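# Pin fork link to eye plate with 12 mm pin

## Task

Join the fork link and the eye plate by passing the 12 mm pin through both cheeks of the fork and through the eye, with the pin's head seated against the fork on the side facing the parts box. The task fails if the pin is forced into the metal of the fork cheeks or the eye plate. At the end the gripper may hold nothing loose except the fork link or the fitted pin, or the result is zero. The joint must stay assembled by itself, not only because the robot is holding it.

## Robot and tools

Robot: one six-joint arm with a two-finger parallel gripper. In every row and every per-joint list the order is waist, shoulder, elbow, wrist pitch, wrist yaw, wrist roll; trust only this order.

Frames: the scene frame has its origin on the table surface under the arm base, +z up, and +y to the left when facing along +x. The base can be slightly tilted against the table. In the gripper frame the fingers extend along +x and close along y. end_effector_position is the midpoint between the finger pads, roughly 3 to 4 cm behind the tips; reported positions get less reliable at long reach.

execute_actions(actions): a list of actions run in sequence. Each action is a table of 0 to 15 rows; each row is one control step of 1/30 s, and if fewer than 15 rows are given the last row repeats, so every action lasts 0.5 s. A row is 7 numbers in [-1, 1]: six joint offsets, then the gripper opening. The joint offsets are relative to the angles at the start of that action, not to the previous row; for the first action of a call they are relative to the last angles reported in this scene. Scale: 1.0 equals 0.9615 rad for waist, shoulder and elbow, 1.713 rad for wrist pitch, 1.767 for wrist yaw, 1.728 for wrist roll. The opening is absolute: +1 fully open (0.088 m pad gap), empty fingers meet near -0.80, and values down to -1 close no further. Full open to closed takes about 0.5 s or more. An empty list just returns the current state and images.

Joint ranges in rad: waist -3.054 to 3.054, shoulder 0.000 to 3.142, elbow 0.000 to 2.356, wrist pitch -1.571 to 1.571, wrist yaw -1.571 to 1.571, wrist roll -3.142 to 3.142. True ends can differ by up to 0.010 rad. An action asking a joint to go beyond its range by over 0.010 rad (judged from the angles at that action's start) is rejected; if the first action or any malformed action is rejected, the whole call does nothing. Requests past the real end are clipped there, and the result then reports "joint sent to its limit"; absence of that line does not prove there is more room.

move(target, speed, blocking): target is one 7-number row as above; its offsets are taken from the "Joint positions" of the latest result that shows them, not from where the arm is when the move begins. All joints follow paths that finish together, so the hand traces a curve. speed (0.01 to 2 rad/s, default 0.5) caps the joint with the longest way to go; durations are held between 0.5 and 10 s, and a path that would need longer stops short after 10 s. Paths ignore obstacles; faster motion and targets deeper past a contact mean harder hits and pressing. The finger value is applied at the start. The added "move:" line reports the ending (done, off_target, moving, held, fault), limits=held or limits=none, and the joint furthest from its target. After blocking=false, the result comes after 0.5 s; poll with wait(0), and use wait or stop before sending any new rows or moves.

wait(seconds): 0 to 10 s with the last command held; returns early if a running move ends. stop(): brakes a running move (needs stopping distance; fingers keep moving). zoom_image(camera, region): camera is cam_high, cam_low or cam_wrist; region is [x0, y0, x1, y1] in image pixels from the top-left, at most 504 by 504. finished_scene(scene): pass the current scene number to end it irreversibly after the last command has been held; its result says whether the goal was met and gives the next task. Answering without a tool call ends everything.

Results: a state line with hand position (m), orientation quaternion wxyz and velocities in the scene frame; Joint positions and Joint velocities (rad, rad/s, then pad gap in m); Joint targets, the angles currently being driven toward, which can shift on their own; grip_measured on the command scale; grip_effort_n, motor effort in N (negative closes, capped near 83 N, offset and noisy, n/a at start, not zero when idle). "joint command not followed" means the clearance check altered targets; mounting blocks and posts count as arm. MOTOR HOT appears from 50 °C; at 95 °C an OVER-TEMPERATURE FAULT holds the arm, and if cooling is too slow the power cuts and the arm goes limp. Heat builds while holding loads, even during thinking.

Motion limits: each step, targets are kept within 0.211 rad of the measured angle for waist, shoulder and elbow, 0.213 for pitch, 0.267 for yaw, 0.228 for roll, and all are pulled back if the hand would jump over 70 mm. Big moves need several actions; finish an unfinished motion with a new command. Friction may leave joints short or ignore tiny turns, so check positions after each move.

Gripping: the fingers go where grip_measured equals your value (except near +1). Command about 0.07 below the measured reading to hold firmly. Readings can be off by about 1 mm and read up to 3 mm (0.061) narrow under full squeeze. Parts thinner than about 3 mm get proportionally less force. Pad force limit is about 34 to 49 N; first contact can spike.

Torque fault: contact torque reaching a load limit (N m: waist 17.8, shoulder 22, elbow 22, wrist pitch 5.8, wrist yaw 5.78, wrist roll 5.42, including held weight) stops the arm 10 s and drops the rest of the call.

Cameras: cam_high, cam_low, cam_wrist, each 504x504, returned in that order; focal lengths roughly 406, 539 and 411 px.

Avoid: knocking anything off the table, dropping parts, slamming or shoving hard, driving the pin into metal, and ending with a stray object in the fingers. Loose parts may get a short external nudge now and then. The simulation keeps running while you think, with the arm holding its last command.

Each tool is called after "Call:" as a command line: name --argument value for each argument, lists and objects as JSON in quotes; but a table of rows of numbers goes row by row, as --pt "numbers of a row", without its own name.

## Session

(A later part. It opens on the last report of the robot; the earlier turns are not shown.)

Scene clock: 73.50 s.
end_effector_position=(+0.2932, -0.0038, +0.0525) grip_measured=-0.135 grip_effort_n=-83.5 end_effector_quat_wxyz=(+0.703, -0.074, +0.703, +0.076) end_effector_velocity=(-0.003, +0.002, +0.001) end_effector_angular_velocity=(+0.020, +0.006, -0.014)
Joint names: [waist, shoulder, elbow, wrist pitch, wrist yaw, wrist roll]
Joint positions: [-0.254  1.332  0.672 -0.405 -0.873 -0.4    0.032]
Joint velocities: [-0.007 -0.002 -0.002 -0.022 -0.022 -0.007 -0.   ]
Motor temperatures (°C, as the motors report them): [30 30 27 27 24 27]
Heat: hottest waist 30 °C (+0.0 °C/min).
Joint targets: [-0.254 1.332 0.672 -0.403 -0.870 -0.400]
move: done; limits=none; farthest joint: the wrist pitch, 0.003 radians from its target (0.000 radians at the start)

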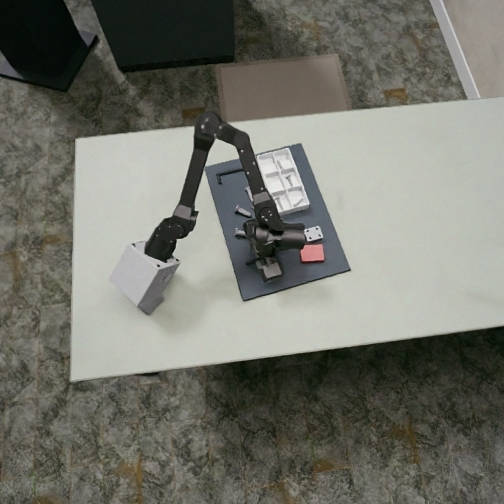

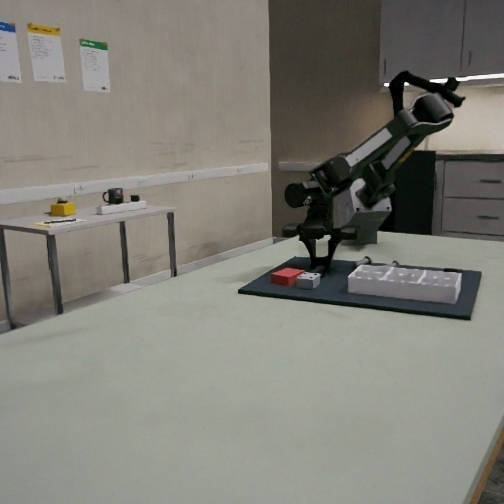

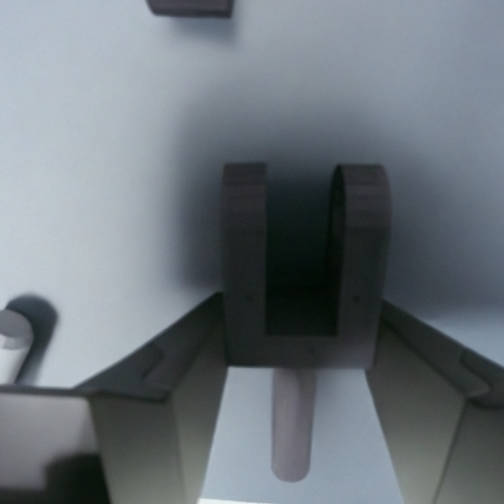

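Call:
move --target '[0.091,-0.091,0.09,-0.04,0.031,0.113,-0.22]' --speed 0.2

Scene clock: 79.23 s.
end_effector_position=(+0.3144, +0.0283, +0.0574) grip_measured=-0.135 grip_effort_n=-83.5 end_effector_quat_wxyz=(+0.705, -0.048, +0.706, +0.047) end_effector_velocity=(-0.004, +0.001, +0.001) end_effector_angular_velocity=(+0.007, +0.013, -0.010)
Joint names: [waist, shoulder, elbow, wrist pitch, wrist yaw, wrist roll]
Joint positions: [-0.165  1.257  0.75  -0.472 -0.823 -0.208  0.032]
Joint velocities: [-0.002 -0.002 -0.002 -0.022 -0.007 -0.007 -0.   ]
Motor temperatures (°C, as the motors report them): [31 30 27 27 24 27]
Heat: hottest waist 31 °C (+1.0 °C/min).
Joint targets: [-0.166 1.245 0.758 -0.473 -0.818 -0.205]
move: off_target; limits=none; farthest joint: the shoulder, 0.012 radians from its target (0.087 radians at the start)

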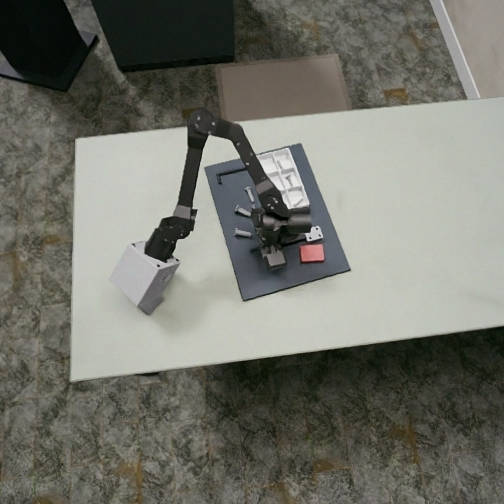

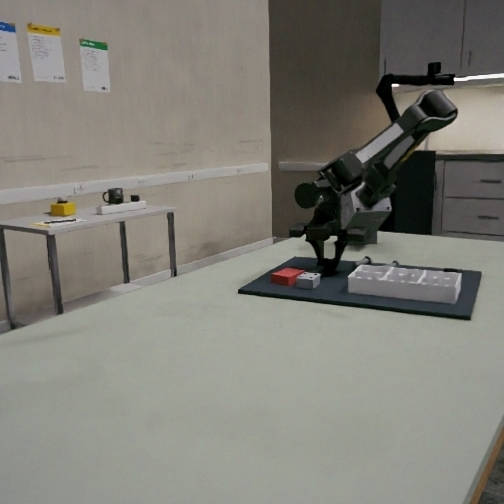

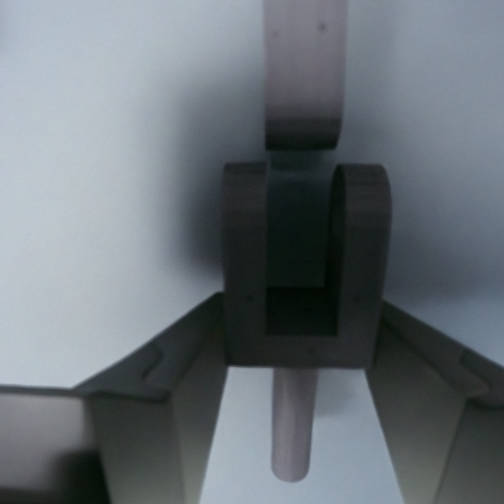

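Call:
zoom_image --camera "cam_wrist" --region '[200,0,420,300]'

Region (200, 0, 420, 300) of cam_wrist's 504x504 image, scaled by 1.680, with more detail than that image has; it fills the left 370 columns of this view, and the rest is white.

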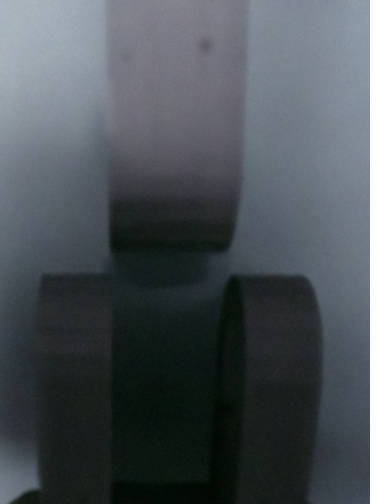

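Call:
move --target '[0,0,0,0,0,-0.012,-0.22]'

Call:
move --target '[0.005,0.023,0.040,-0.007,0.004,0.005,-0.22]' --speed 0.04

Scene clock: 86.23 s.
end_effector_position=(+0.3143, +0.0284, +0.0573) grip_measured=-0.135 grip_effort_n=-83.5 end_effector_quat_wxyz=(+0.704, -0.054, +0.706, +0.054) end_effector_velocity=(+0.001, +0.002, -0.000) end_effector_angular_velocity=(+0.008, -0.004, +0.014)
Joint names: [waist, shoulder, elbow, wrist pitch, wrist yaw, wrist roll]
Joint positions: [-0.164  1.257  0.75  -0.472 -0.823 -0.226  0.032]
Joint velocities: [ 0.002 -0.002 -0.002  0.007 -0.007 -0.007 -0.   ]
Motor temperatures (°C, as the motors report them): [31 31 27 27 24 27]
Heat: hottest waist 31 °C (+1.0 °C/min).
Joint targets: [-0.165 1.257 0.750 -0.472 -0.823 -0.229]
move: done; limits=none; farthest joint: the wrist roll, 0.003 radians from its target (0.021 radians at the start)

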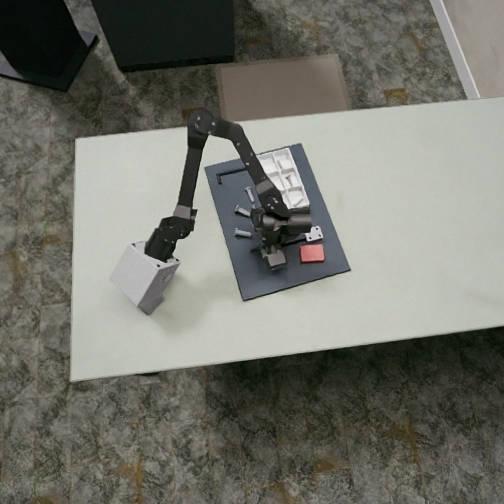

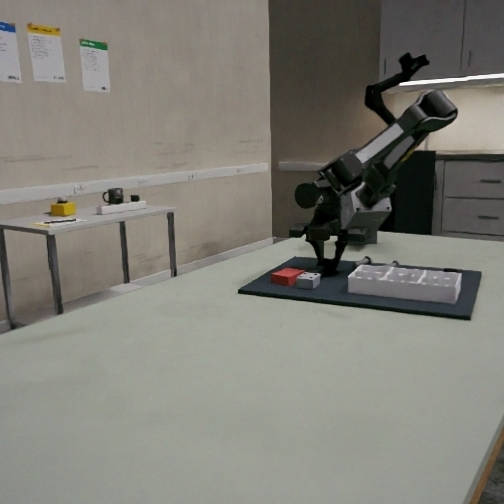

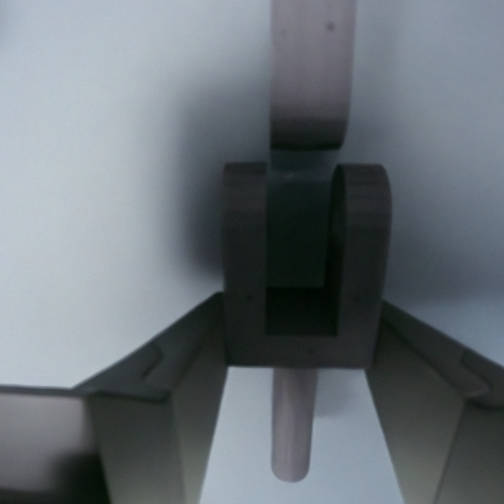

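Scene clock: 87.60 s.
end_effector_position=(+0.3208, +0.0299, +0.0571) grip_measured=-0.135 grip_effort_n=-83.5 end_effector_quat_wxyz=(+0.704, -0.053, +0.706, +0.054) end_effector_velocity=(-0.003, -0.003, +0.001) end_effector_angular_velocity=(-0.011, +0.005, -0.006)
Joint names: [waist, shoulder, elbow, wrist pitch, wrist yaw, wrist roll]
Joint positions: [-0.159  1.272  0.779 -0.484 -0.821 -0.22   0.032]
Joint velocities: [-0.007 -0.002 -0.007 -0.007  0.007 -0.007 -0.   ]
Motor temperatures (°C, as the motors report them): [31 31 27 27 24 27]
Heat: hottest waist 31 °C (+1.0 °C/min).
Joint targets: [-0.160 1.278 0.788 -0.484 -0.816 -0.217]
move: done; limits=none; farthest joint: the elbow, 0.009 radians from its target (0.039 radians at the start)

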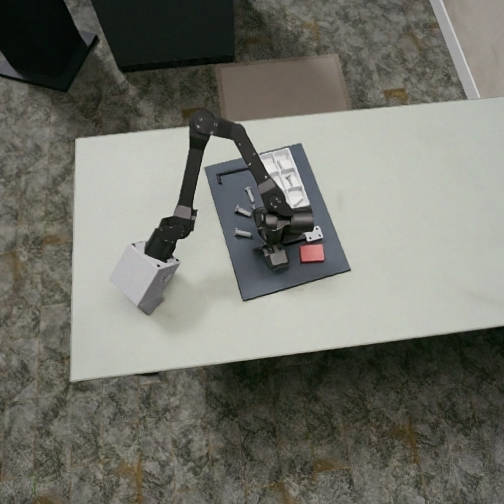

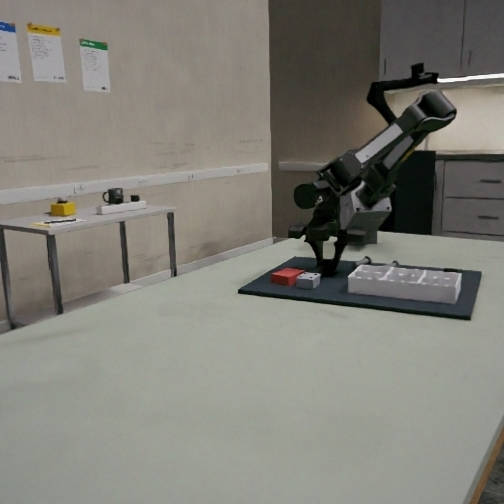

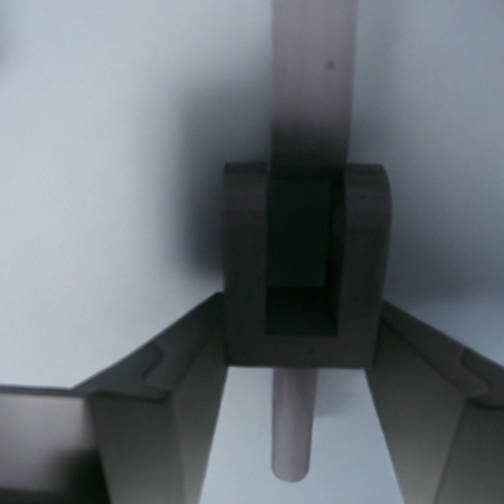

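Appears entered. Continue, biased slightly right.

Call:
move --target '[0.007,0.053,0.096,-0.015,0.007,0.010,-0.22]' --speed 0.05

Scene clock: 91.57 s.
end_effector_position=(+0.3407, +0.0323, +0.0574) grip_measured=-0.135 grip_effort_n=-83.5 end_effector_quat_wxyz=(+0.705, -0.054, +0.705, +0.054) end_effector_velocity=(-0.002, +0.004, +0.001) end_effector_angular_velocity=(+0.021, +0.009, -0.006)
Joint names: [waist, shoulder, elbow, wrist pitch, wrist yaw, wrist roll]
Joint positions: [-0.149  1.317  0.862 -0.509 -0.816 -0.206  0.032]
Joint velocities: [-0.002 -0.002  0.002 -0.022 -0.022 -0.007 -0.   ]
Motor temperatures (°C, as the motors report them): [31 31 27 27 24 27]
Heat: hottest waist 31 °C (+0.0 °C/min).
Joint targets: [-0.152 1.324 0.872 -0.510 -0.809 -0.203]
move: done; limits=none; farthest joint: the elbow, 0.009 radians from its target (0.092 radians at the start)

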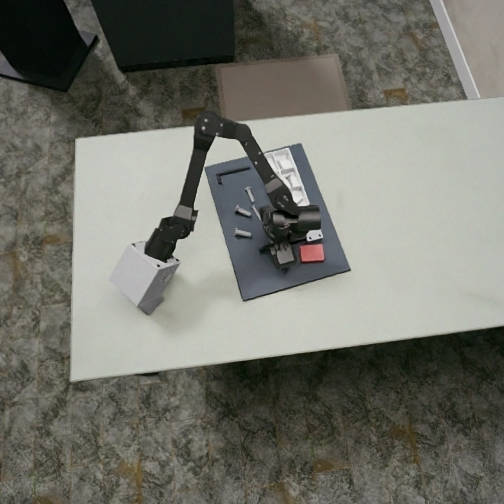

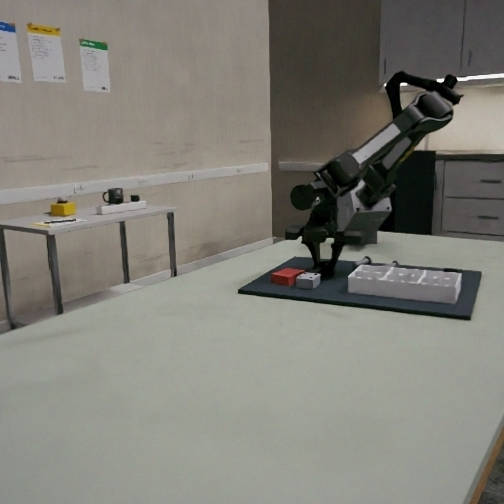

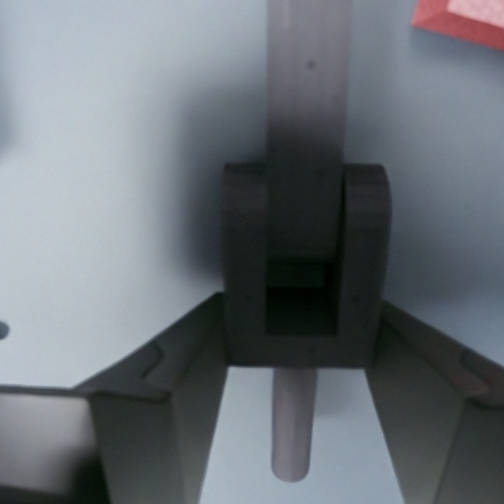

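Lower 5 mm.

Call:
move --target '[0.015,0.014,-0.014,0.019,0.008,0.012,-0.22]' --speed 0.04

Call:
zoom_image --camera "cam_wrist" --region '[200,140,420,380]'

Scene clock: 95.47 s.
end_effector_position=(+0.3410, +0.0329, +0.0535) grip_measured=-0.135 grip_effort_n=-83.5 end_effector_quat_wxyz=(+0.706, -0.054, +0.704, +0.055) end_effector_velocity=(-0.003, +0.001, +0.001) end_effector_angular_velocity=(+0.006, +0.003, -0.014)
Joint names: [waist, shoulder, elbow, wrist pitch, wrist yaw, wrist roll]
Joint positions: [-0.136  1.32   0.854 -0.482 -0.81  -0.189  0.032]
Joint velocities: [-0.002 -0.007 -0.007 -0.007 -0.007  0.007  0.   ]
Motor temperatures (°C, as the motors report them): [31 31 27 27 24 27]
Heat: hottest waist 31 °C (+0.0 °C/min).
Joint targets: [-0.134 1.330 0.849 -0.477 -0.802 -0.185]
move: done; limits=none; farthest joint: the shoulder, 0.010 radians from its target (0.014 radians at the start)

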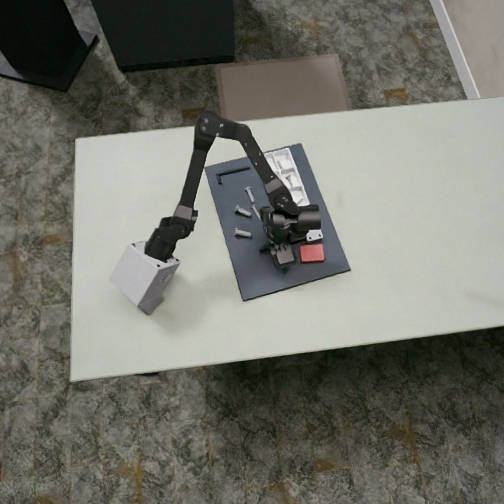

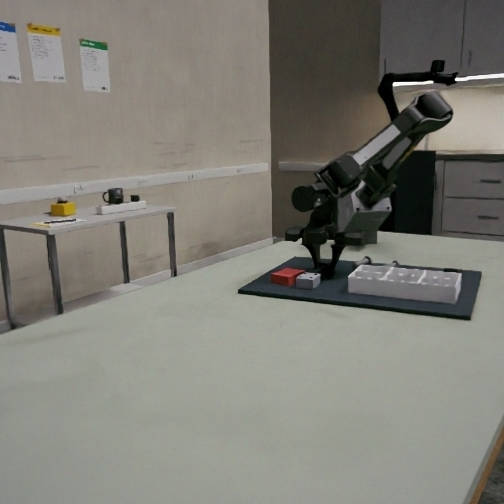

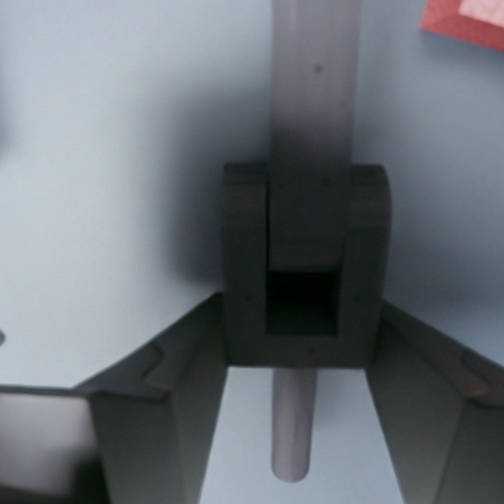

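Region (200, 140, 420, 380) of cam_wrist's 504x504 image, scaled by 2.100, with more detail than that image has; it fills the left 462 columns of this view, and the rest is white.

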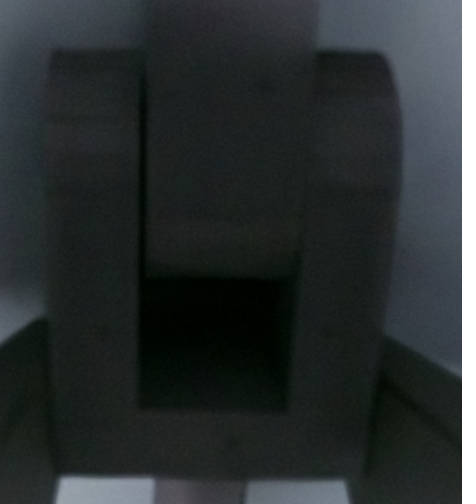

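Call:
move --target '[-0.003,0,0,-0.005,0,0,-0.22]' --speed 0.02

Call:
zoom_image --camera "cam_wrist" --region '[200,140,420,380]'

Scene clock: 103.63 s.
end_effector_position=(+0.3402, +0.0328, +0.0535) grip_measured=-0.135 grip_effort_n=-83.5 end_effector_quat_wxyz=(+0.705, -0.053, +0.705, +0.054) end_effector_velocity=(-0.008, +0.003, +0.000) end_effector_angular_velocity=(+0.022, +0.026, -0.024)
Joint names: [waist, shoulder, elbow, wrist pitch, wrist yaw, wrist roll]
Joint positions: [-0.137  1.32   0.854 -0.486 -0.81  -0.189  0.032]
Joint velocities: [-0.002 -0.002 -0.007 -0.037 -0.022 -0.007 -0.   ]
Motor temperatures (°C, as the motors report them): [31 31 27 27 24 27]
Heat: hottest waist 31 °C (+0.0 °C/min).
Joint targets: [-0.139 1.320 0.854 -0.490 -0.810 -0.190]
move: done; limits=none; farthest joint: the wrist pitch, 0.005 radians from its target (0.009 radians at the start)

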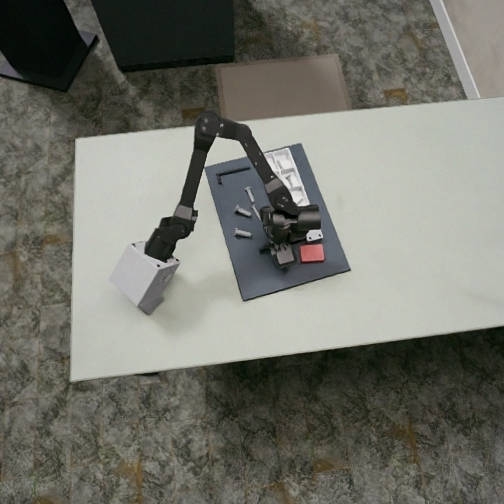

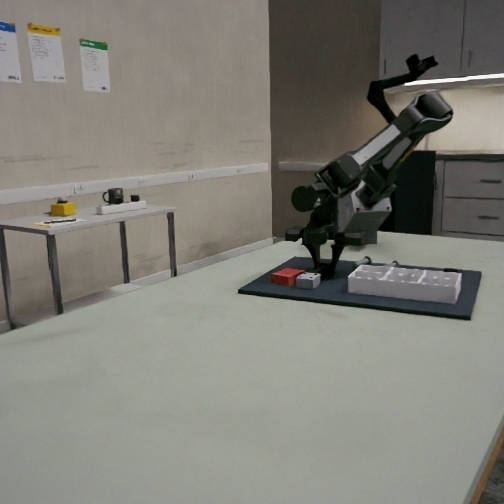

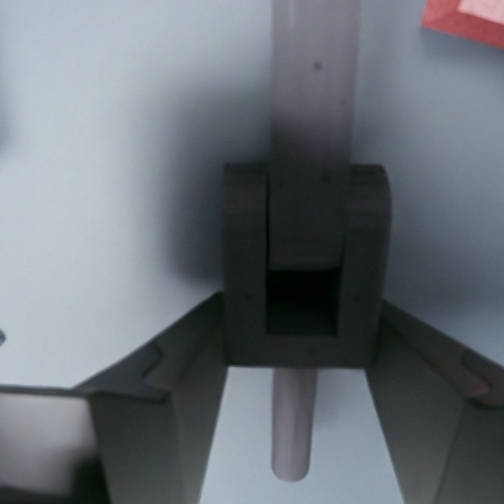

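Region (200, 140, 420, 380) of cam_wrist's 504x504 image, scaled by 2.100, with more detail than that image has; it fills the left 462 columns of this view, and the rest is white.

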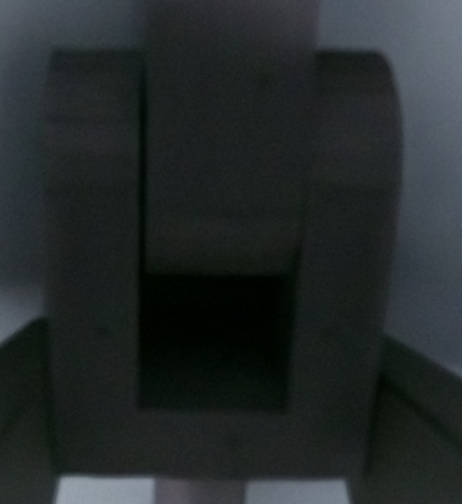

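Call:
move --target '[0,0,0,0,0,0,0.2]'

Call:
move --target '[-0.144,-0.070,0.091,-0.15,-0.04,-0.1,0.2]'

Call:
zoom_image --camera "cam_high" --region '[215,160,295,250]'

Scene clock: 107.50 s.
end_effector_position=(+0.3400, +0.0329, +0.0535) grip_measured=+0.195 grip_effort_n=17.4 end_effector_quat_wxyz=(+0.705, -0.052, +0.705, +0.054) end_effector_velocity=(-0.003, +0.000, +0.000) end_effector_angular_velocity=(+0.006, +0.007, -0.003)
Joint names: [waist, shoulder, elbow, wrist pitch, wrist yaw, wrist roll]
Joint positions: [-0.136  1.32   0.854 -0.487 -0.81  -0.189  0.049]
Joint velocities: [-0.002 -0.002 -0.007 -0.007 -0.007 -0.007  0.001]
Motor temperatures (°C, as the motors report them): [31 31 27 27 24 27]
Heat: hottest waist 31 °C (+0.0 °C/min).
Joint targets: [-0.136 1.320 0.854 -0.485 -0.810 -0.189]
move: done; limits=none; farthest joint: the waist, 0.001 radians from its target (0.000 radians at the start)

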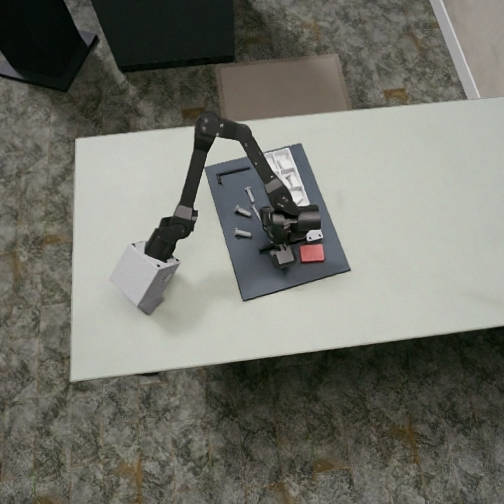

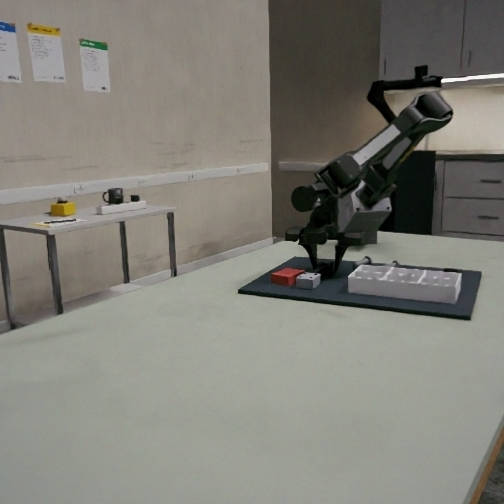

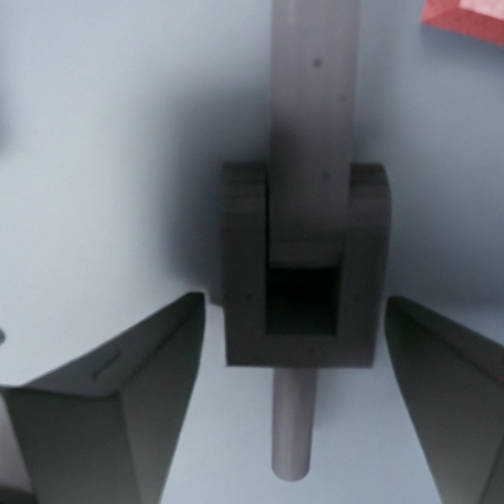

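Scene clock: 108.63 s.
end_effector_position=(+0.3417, +0.0339, +0.0973) grip_measured=+0.196 grip_effort_n=17.9 end_effector_quat_wxyz=(+0.707, -0.058, +0.703, +0.054) end_effector_velocity=(-0.004, +0.003, -0.000) end_effector_angular_velocity=(+0.023, +0.011, +0.000)
Joint names: [waist, shoulder, elbow, wrist pitch, wrist yaw, wrist roll]
Joint positions: [-0.272  1.262  0.934 -0.742 -0.875 -0.359  0.049]
Joint velocities: [-0.002  0.002 -0.002 -0.022 -0.022 -0.022 -0.   ]
Motor temperatures (°C, as the motors report them): [31 31 27 27 24 27]
Heat: hottest waist 31 °C (+0.0 °C/min).
Joint targets: [-0.275 1.253 0.941 -0.744 -0.881 -0.362]
move: done; limits=none; farthest joint: the shoulder, 0.009 radians from its target (0.068 radians at the start)

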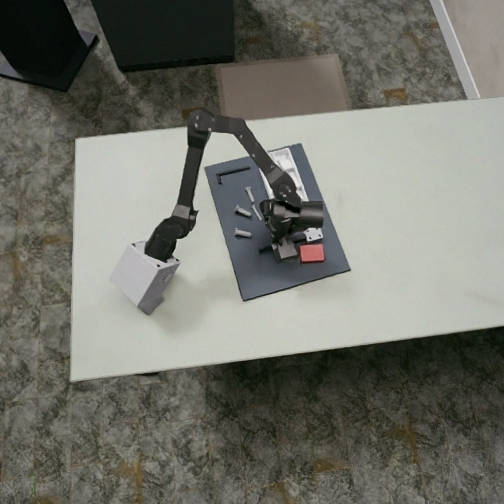

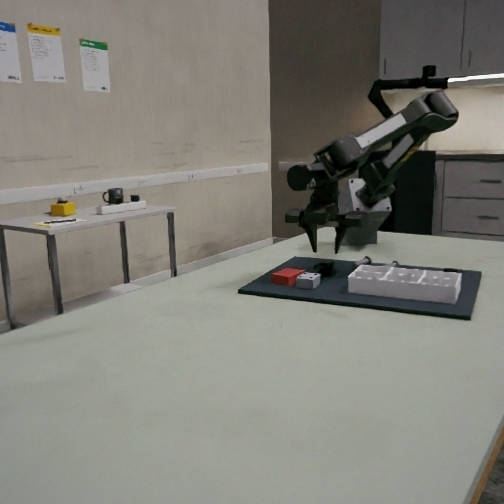

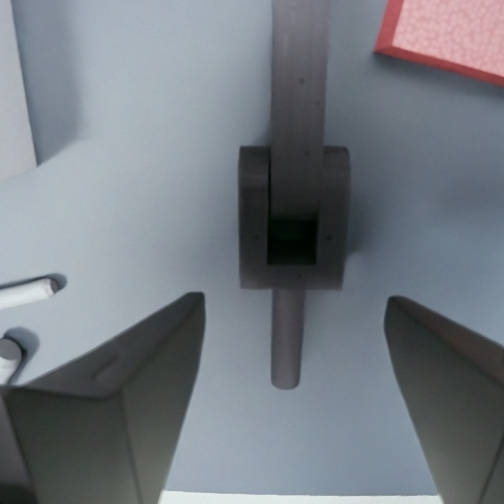

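Region (215, 160, 295, 250) of cam_high's 504x504 image, scaled by 5.600, with more detail than that image has.

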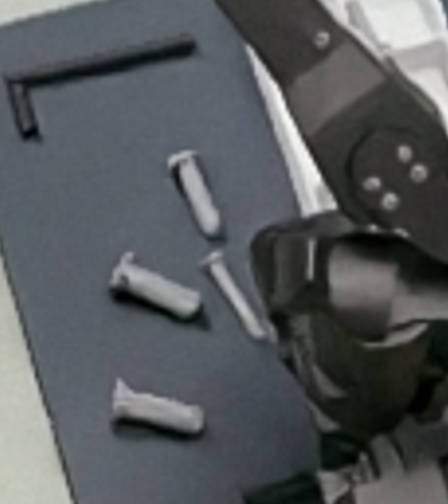

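Call:
move --target '[0.795,-0.50,-0.027,-0.018,0.295,-0.552,0]' --speed 0.8

Scene clock: 119.90 s.
end_effector_position=(+0.2871, +0.1982, +0.1093) grip_measured=+0.004 grip_effort_n=-19.3 end_effector_quat_wxyz=(-0.438, +0.555, -0.438, -0.556) end_effector_velocity=(-0.003, +0.001, +0.001) end_effector_angular_velocity=(+0.007, +0.007, +0.008)
Joint names: [waist, shoulder, elbow, wrist pitch, wrist yaw, wrist roll]
Joint positions: [ 0.489  0.791  0.917 -0.771 -0.359 -1.309  0.039]
Joint velocities: [ 0.002 -0.007 -0.002 -0.007 -0.007 -0.007 -0.   ]
Motor temperatures (°C, as the motors report them): [31 32 28 27 24 27]
Heat: hottest shoulder 32 °C (+2.0 °C/min).
Joint targets: [0.493 0.781 0.908 -0.773 -0.354 -1.313]
move: done; limits=none; farthest joint: the shoulder, 0.010 radians from its target (0.480 radians at the start)

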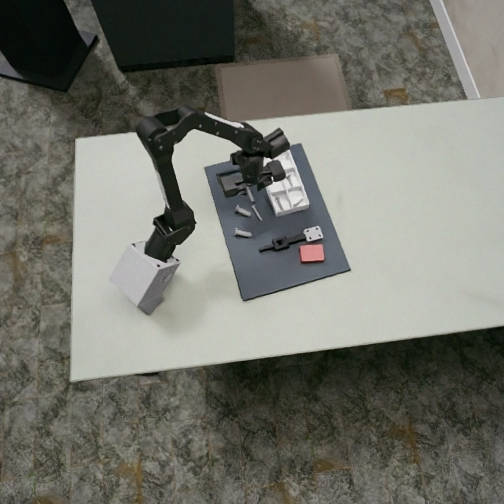

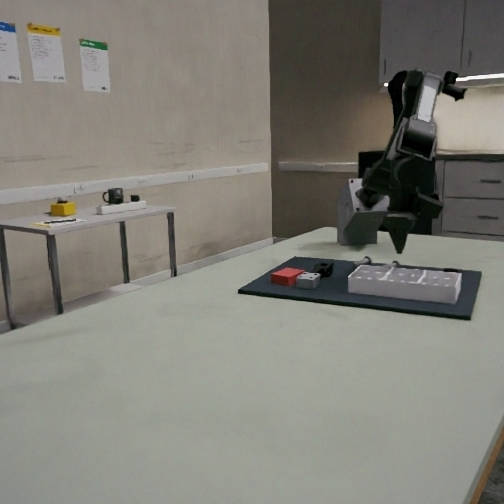

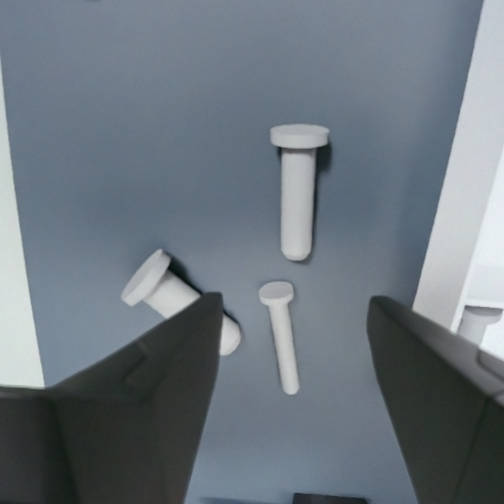

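Call:
move --target '[0.228,0.187,-0.05,0.147,0.102,0.068,-0.2]' --speed 0.3

Scene clock: 127.23 s.
end_effector_position=(+0.2893, +0.2199, +0.0512) grip_measured=-0.196 grip_effort_n=-19.3 end_effector_quat_wxyz=(-0.435, +0.560, -0.430, -0.559) end_effector_velocity=(-0.001, +0.003, +0.000) end_effector_angular_velocity=(+0.020, +0.006, +0.007)
Joint names: [waist, shoulder, elbow, wrist pitch, wrist yaw, wrist roll]
Joint positions: [ 0.705  0.959  0.877 -0.521 -0.185 -1.195  0.029]
Joint velocities: [-0.002 -0.002 -0.002  0.007 -0.022 -0.007 -0.   ]
Motor temperatures (°C, as the motors report them): [31 33 28 27 24 27]
Heat: hottest shoulder 33 °C (+3.1 °C/min).
Joint targets: [0.709 0.971 0.869 -0.520 -0.179 -1.192]
move: off_target; limits=none; farthest joint: the shoulder, 0.011 radians from its target (0.180 radians at the start)

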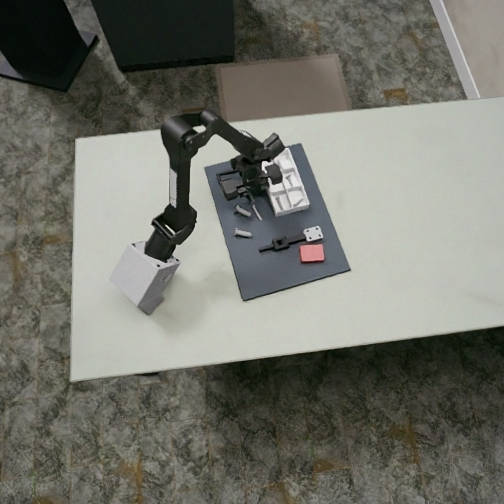

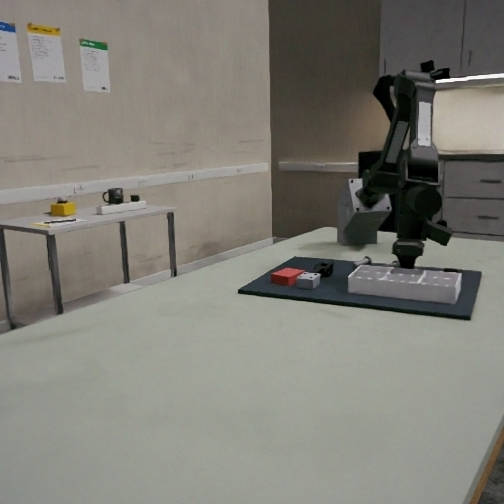

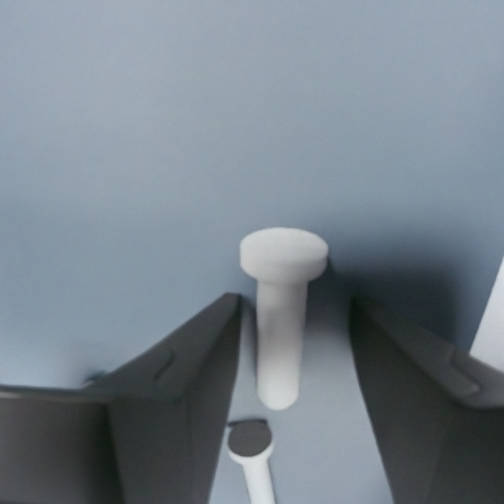

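Call:
move --target '[0.010,0.017,0,-0.004,0,0,-0.2]' --speed 0.05

Call:
move --target '[0,0,0,0,0,0,-0.68]'

Scene clock: 130.83 s.
end_effector_position=(+0.2868, +0.2201, +0.0499) grip_measured=-0.196 grip_effort_n=-19.3 end_effector_quat_wxyz=(-0.431, +0.557, -0.433, -0.562) end_effector_velocity=(-0.002, -0.001, +0.000) end_effector_angular_velocity=(+0.000, +0.009, -0.010)
Joint names: [waist, shoulder, elbow, wrist pitch, wrist yaw, wrist roll]
Joint positions: [ 0.711  0.964  0.877 -0.527 -0.184 -1.195  0.029]
Joint velocities: [-0.002 -0.002 -0.002 -0.007 -0.007  0.007  0.   ]
Motor temperatures (°C, as the motors report them): [31 33 28 27 24 27]
Heat: hottest shoulder 33 °C (+3.0 °C/min).
Joint targets: [0.715 0.976 0.877 -0.529 -0.185 -1.195]
move: off_target; limits=none; farthest joint: the shoulder, 0.012 radians from its target (0.016 radians at the start)

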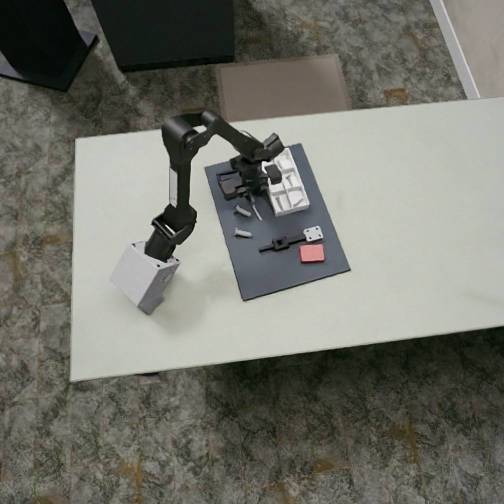

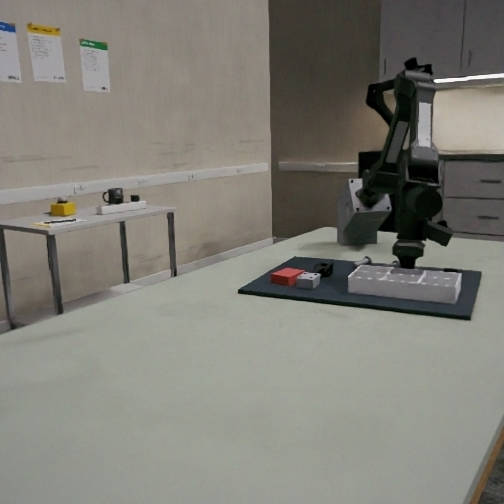

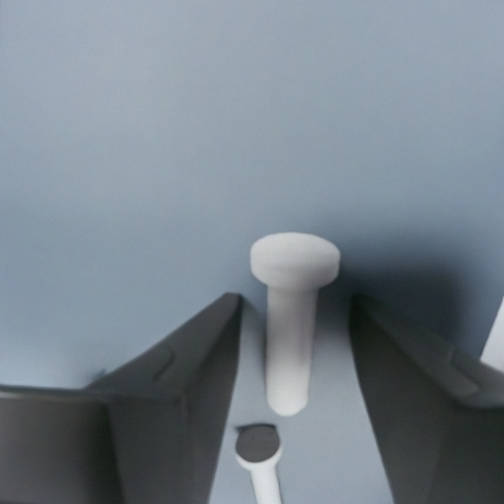

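Scene clock: 131.33 s.
end_effector_position=(+0.2868, +0.2201, +0.0499) grip_measured=-0.598 grip_effort_n=-83.5 end_effector_quat_wxyz=(-0.431, +0.557, -0.433, -0.562) end_effector_velocity=(-0.000, +0.002, +0.000) end_effector_angular_velocity=(+0.012, -0.000, +0.010)
Joint names: [waist, shoulder, elbow, wrist pitch, wrist yaw, wrist roll]
Joint positions: [ 0.711  0.964  0.877 -0.527 -0.184 -1.195  0.01 ]
Joint velocities: [ 0.002 -0.002 -0.002  0.007 -0.007 -0.007 -0.   ]
Motor temperatures (°C, as the motors report them): [31 33 28 27 24 27]
Heat: hottest shoulder 33 °C (+3.0 °C/min).
Joint targets: [0.711 0.964 0.877 -0.527 -0.184 -1.195]
move: done; limits=none; farthest joint: the waist, 0.000 radians from its target (0.000 radians at the start)

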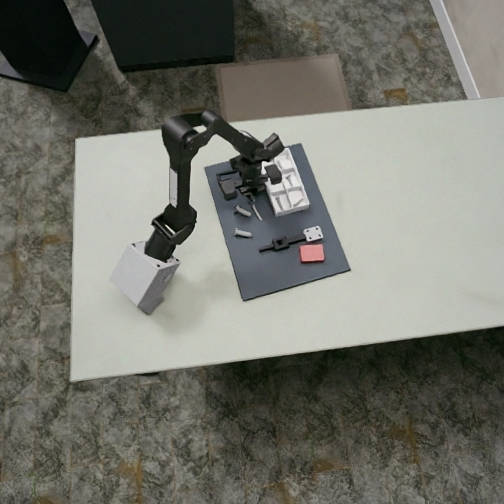

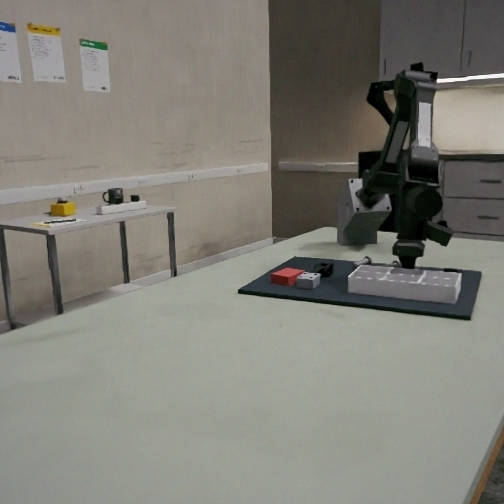

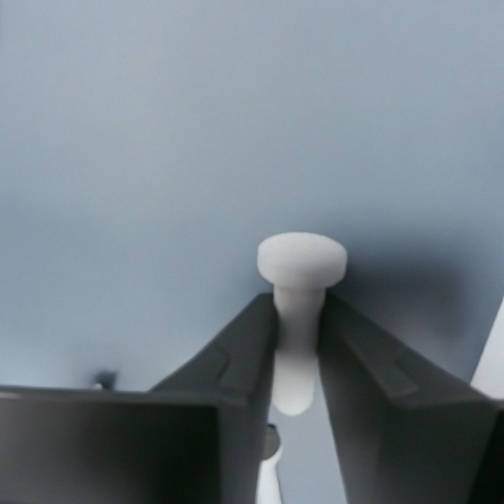

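Call:
move --target '[-0.2,-0.22,0.07,-0.16,-0.09,-0.06,-0.68]' --speed 0.4

Call:
move --target '[-0.609,0.375,0.094,0.012,-0.191,-0.215,-0.68]' --speed 0.6

Scene clock: 138.97 s.
end_effector_position=(+0.2844, +0.2061, +0.1182) grip_measured=-0.598 grip_effort_n=-83.5 end_effector_quat_wxyz=(-0.439, +0.557, -0.431, -0.558) end_effector_velocity=(-0.003, -0.002, -0.001) end_effector_angular_velocity=(-0.001, +0.012, +0.017)
Joint names: [waist, shoulder, elbow, wrist pitch, wrist yaw, wrist roll]
Joint positions: [ 0.523  0.764  0.935 -0.799 -0.338 -1.296  0.01 ]
Joint velocities: [-0.002 -0.002 -0.007 -0.007 -0.007 -0.022  0.   ]
Motor temperatures (°C, as the motors report them): [30 33 28 27 24 27]
Heat: hottest shoulder 33 °C (+2.0 °C/min).
Joint targets: [0.519 0.752 0.945 -0.801 -0.344 -1.299]
move: off_target; limits=none; farthest joint: the shoulder, 0.011 radians from its target (0.211 radians at the start)

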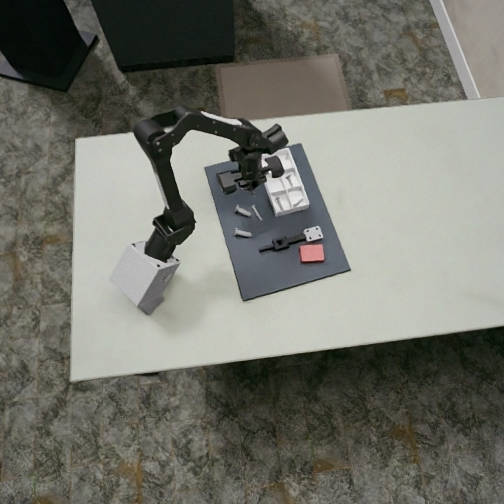

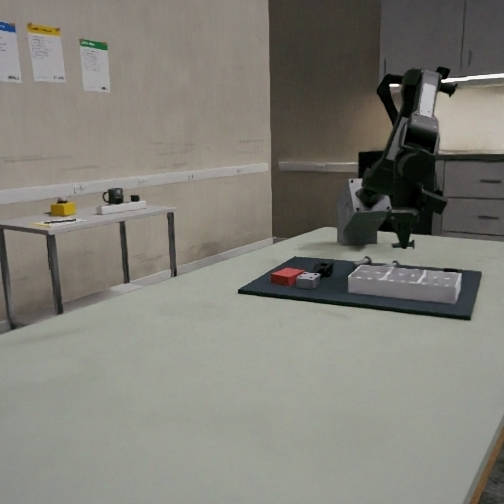

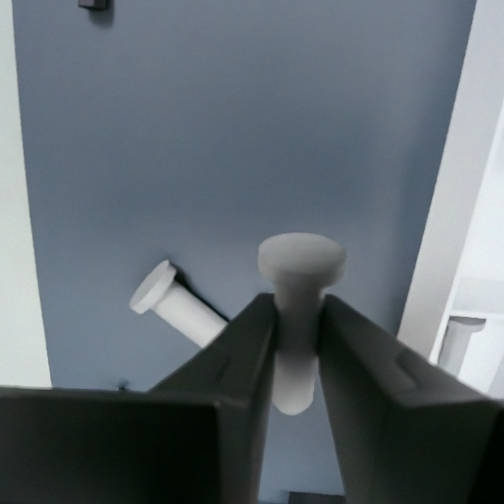

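Scene clock: 140.57 s.
end_effector_position=(+0.3543, +0.0925, +0.1038) grip_measured=-0.598 grip_effort_n=-83.5 end_effector_quat_wxyz=(-0.440, +0.560, -0.481, -0.511) end_effector_velocity=(+0.001, -0.001, +0.000) end_effector_angular_velocity=(+0.003, -0.006, -0.010)
Joint names: [waist, shoulder, elbow, wrist pitch, wrist yaw, wrist roll]
Joint positions: [-0.059  1.115  1.017 -0.78  -0.67  -1.664  0.01 ]
Joint velocities: [-0.007  0.002 -0.002  0.007 -0.007  0.007 -0.   ]
Motor temperatures (°C, as the motors report them): [30 33 28 27 24 27]
Heat: hottest shoulder 33 °C (+2.1 °C/min).
Joint targets: [-0.063 1.124 1.026 -0.779 -0.675 -1.667]
move: done; limits=none; farthest joint: the shoulder, 0.009 radians from its target (0.361 radians at the start)

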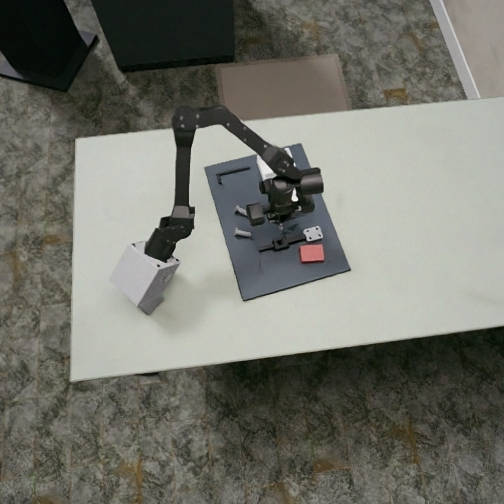

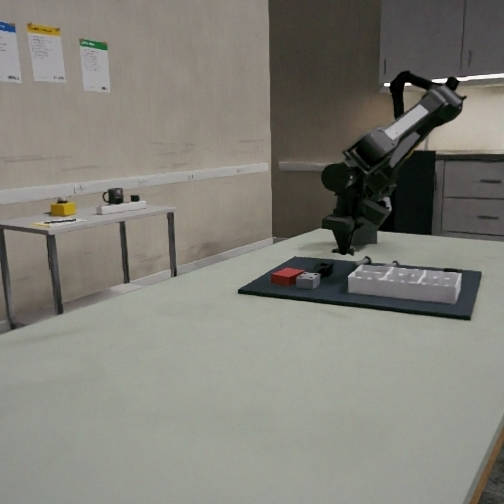

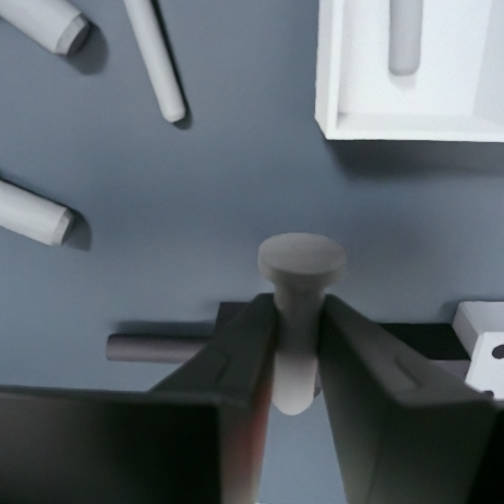

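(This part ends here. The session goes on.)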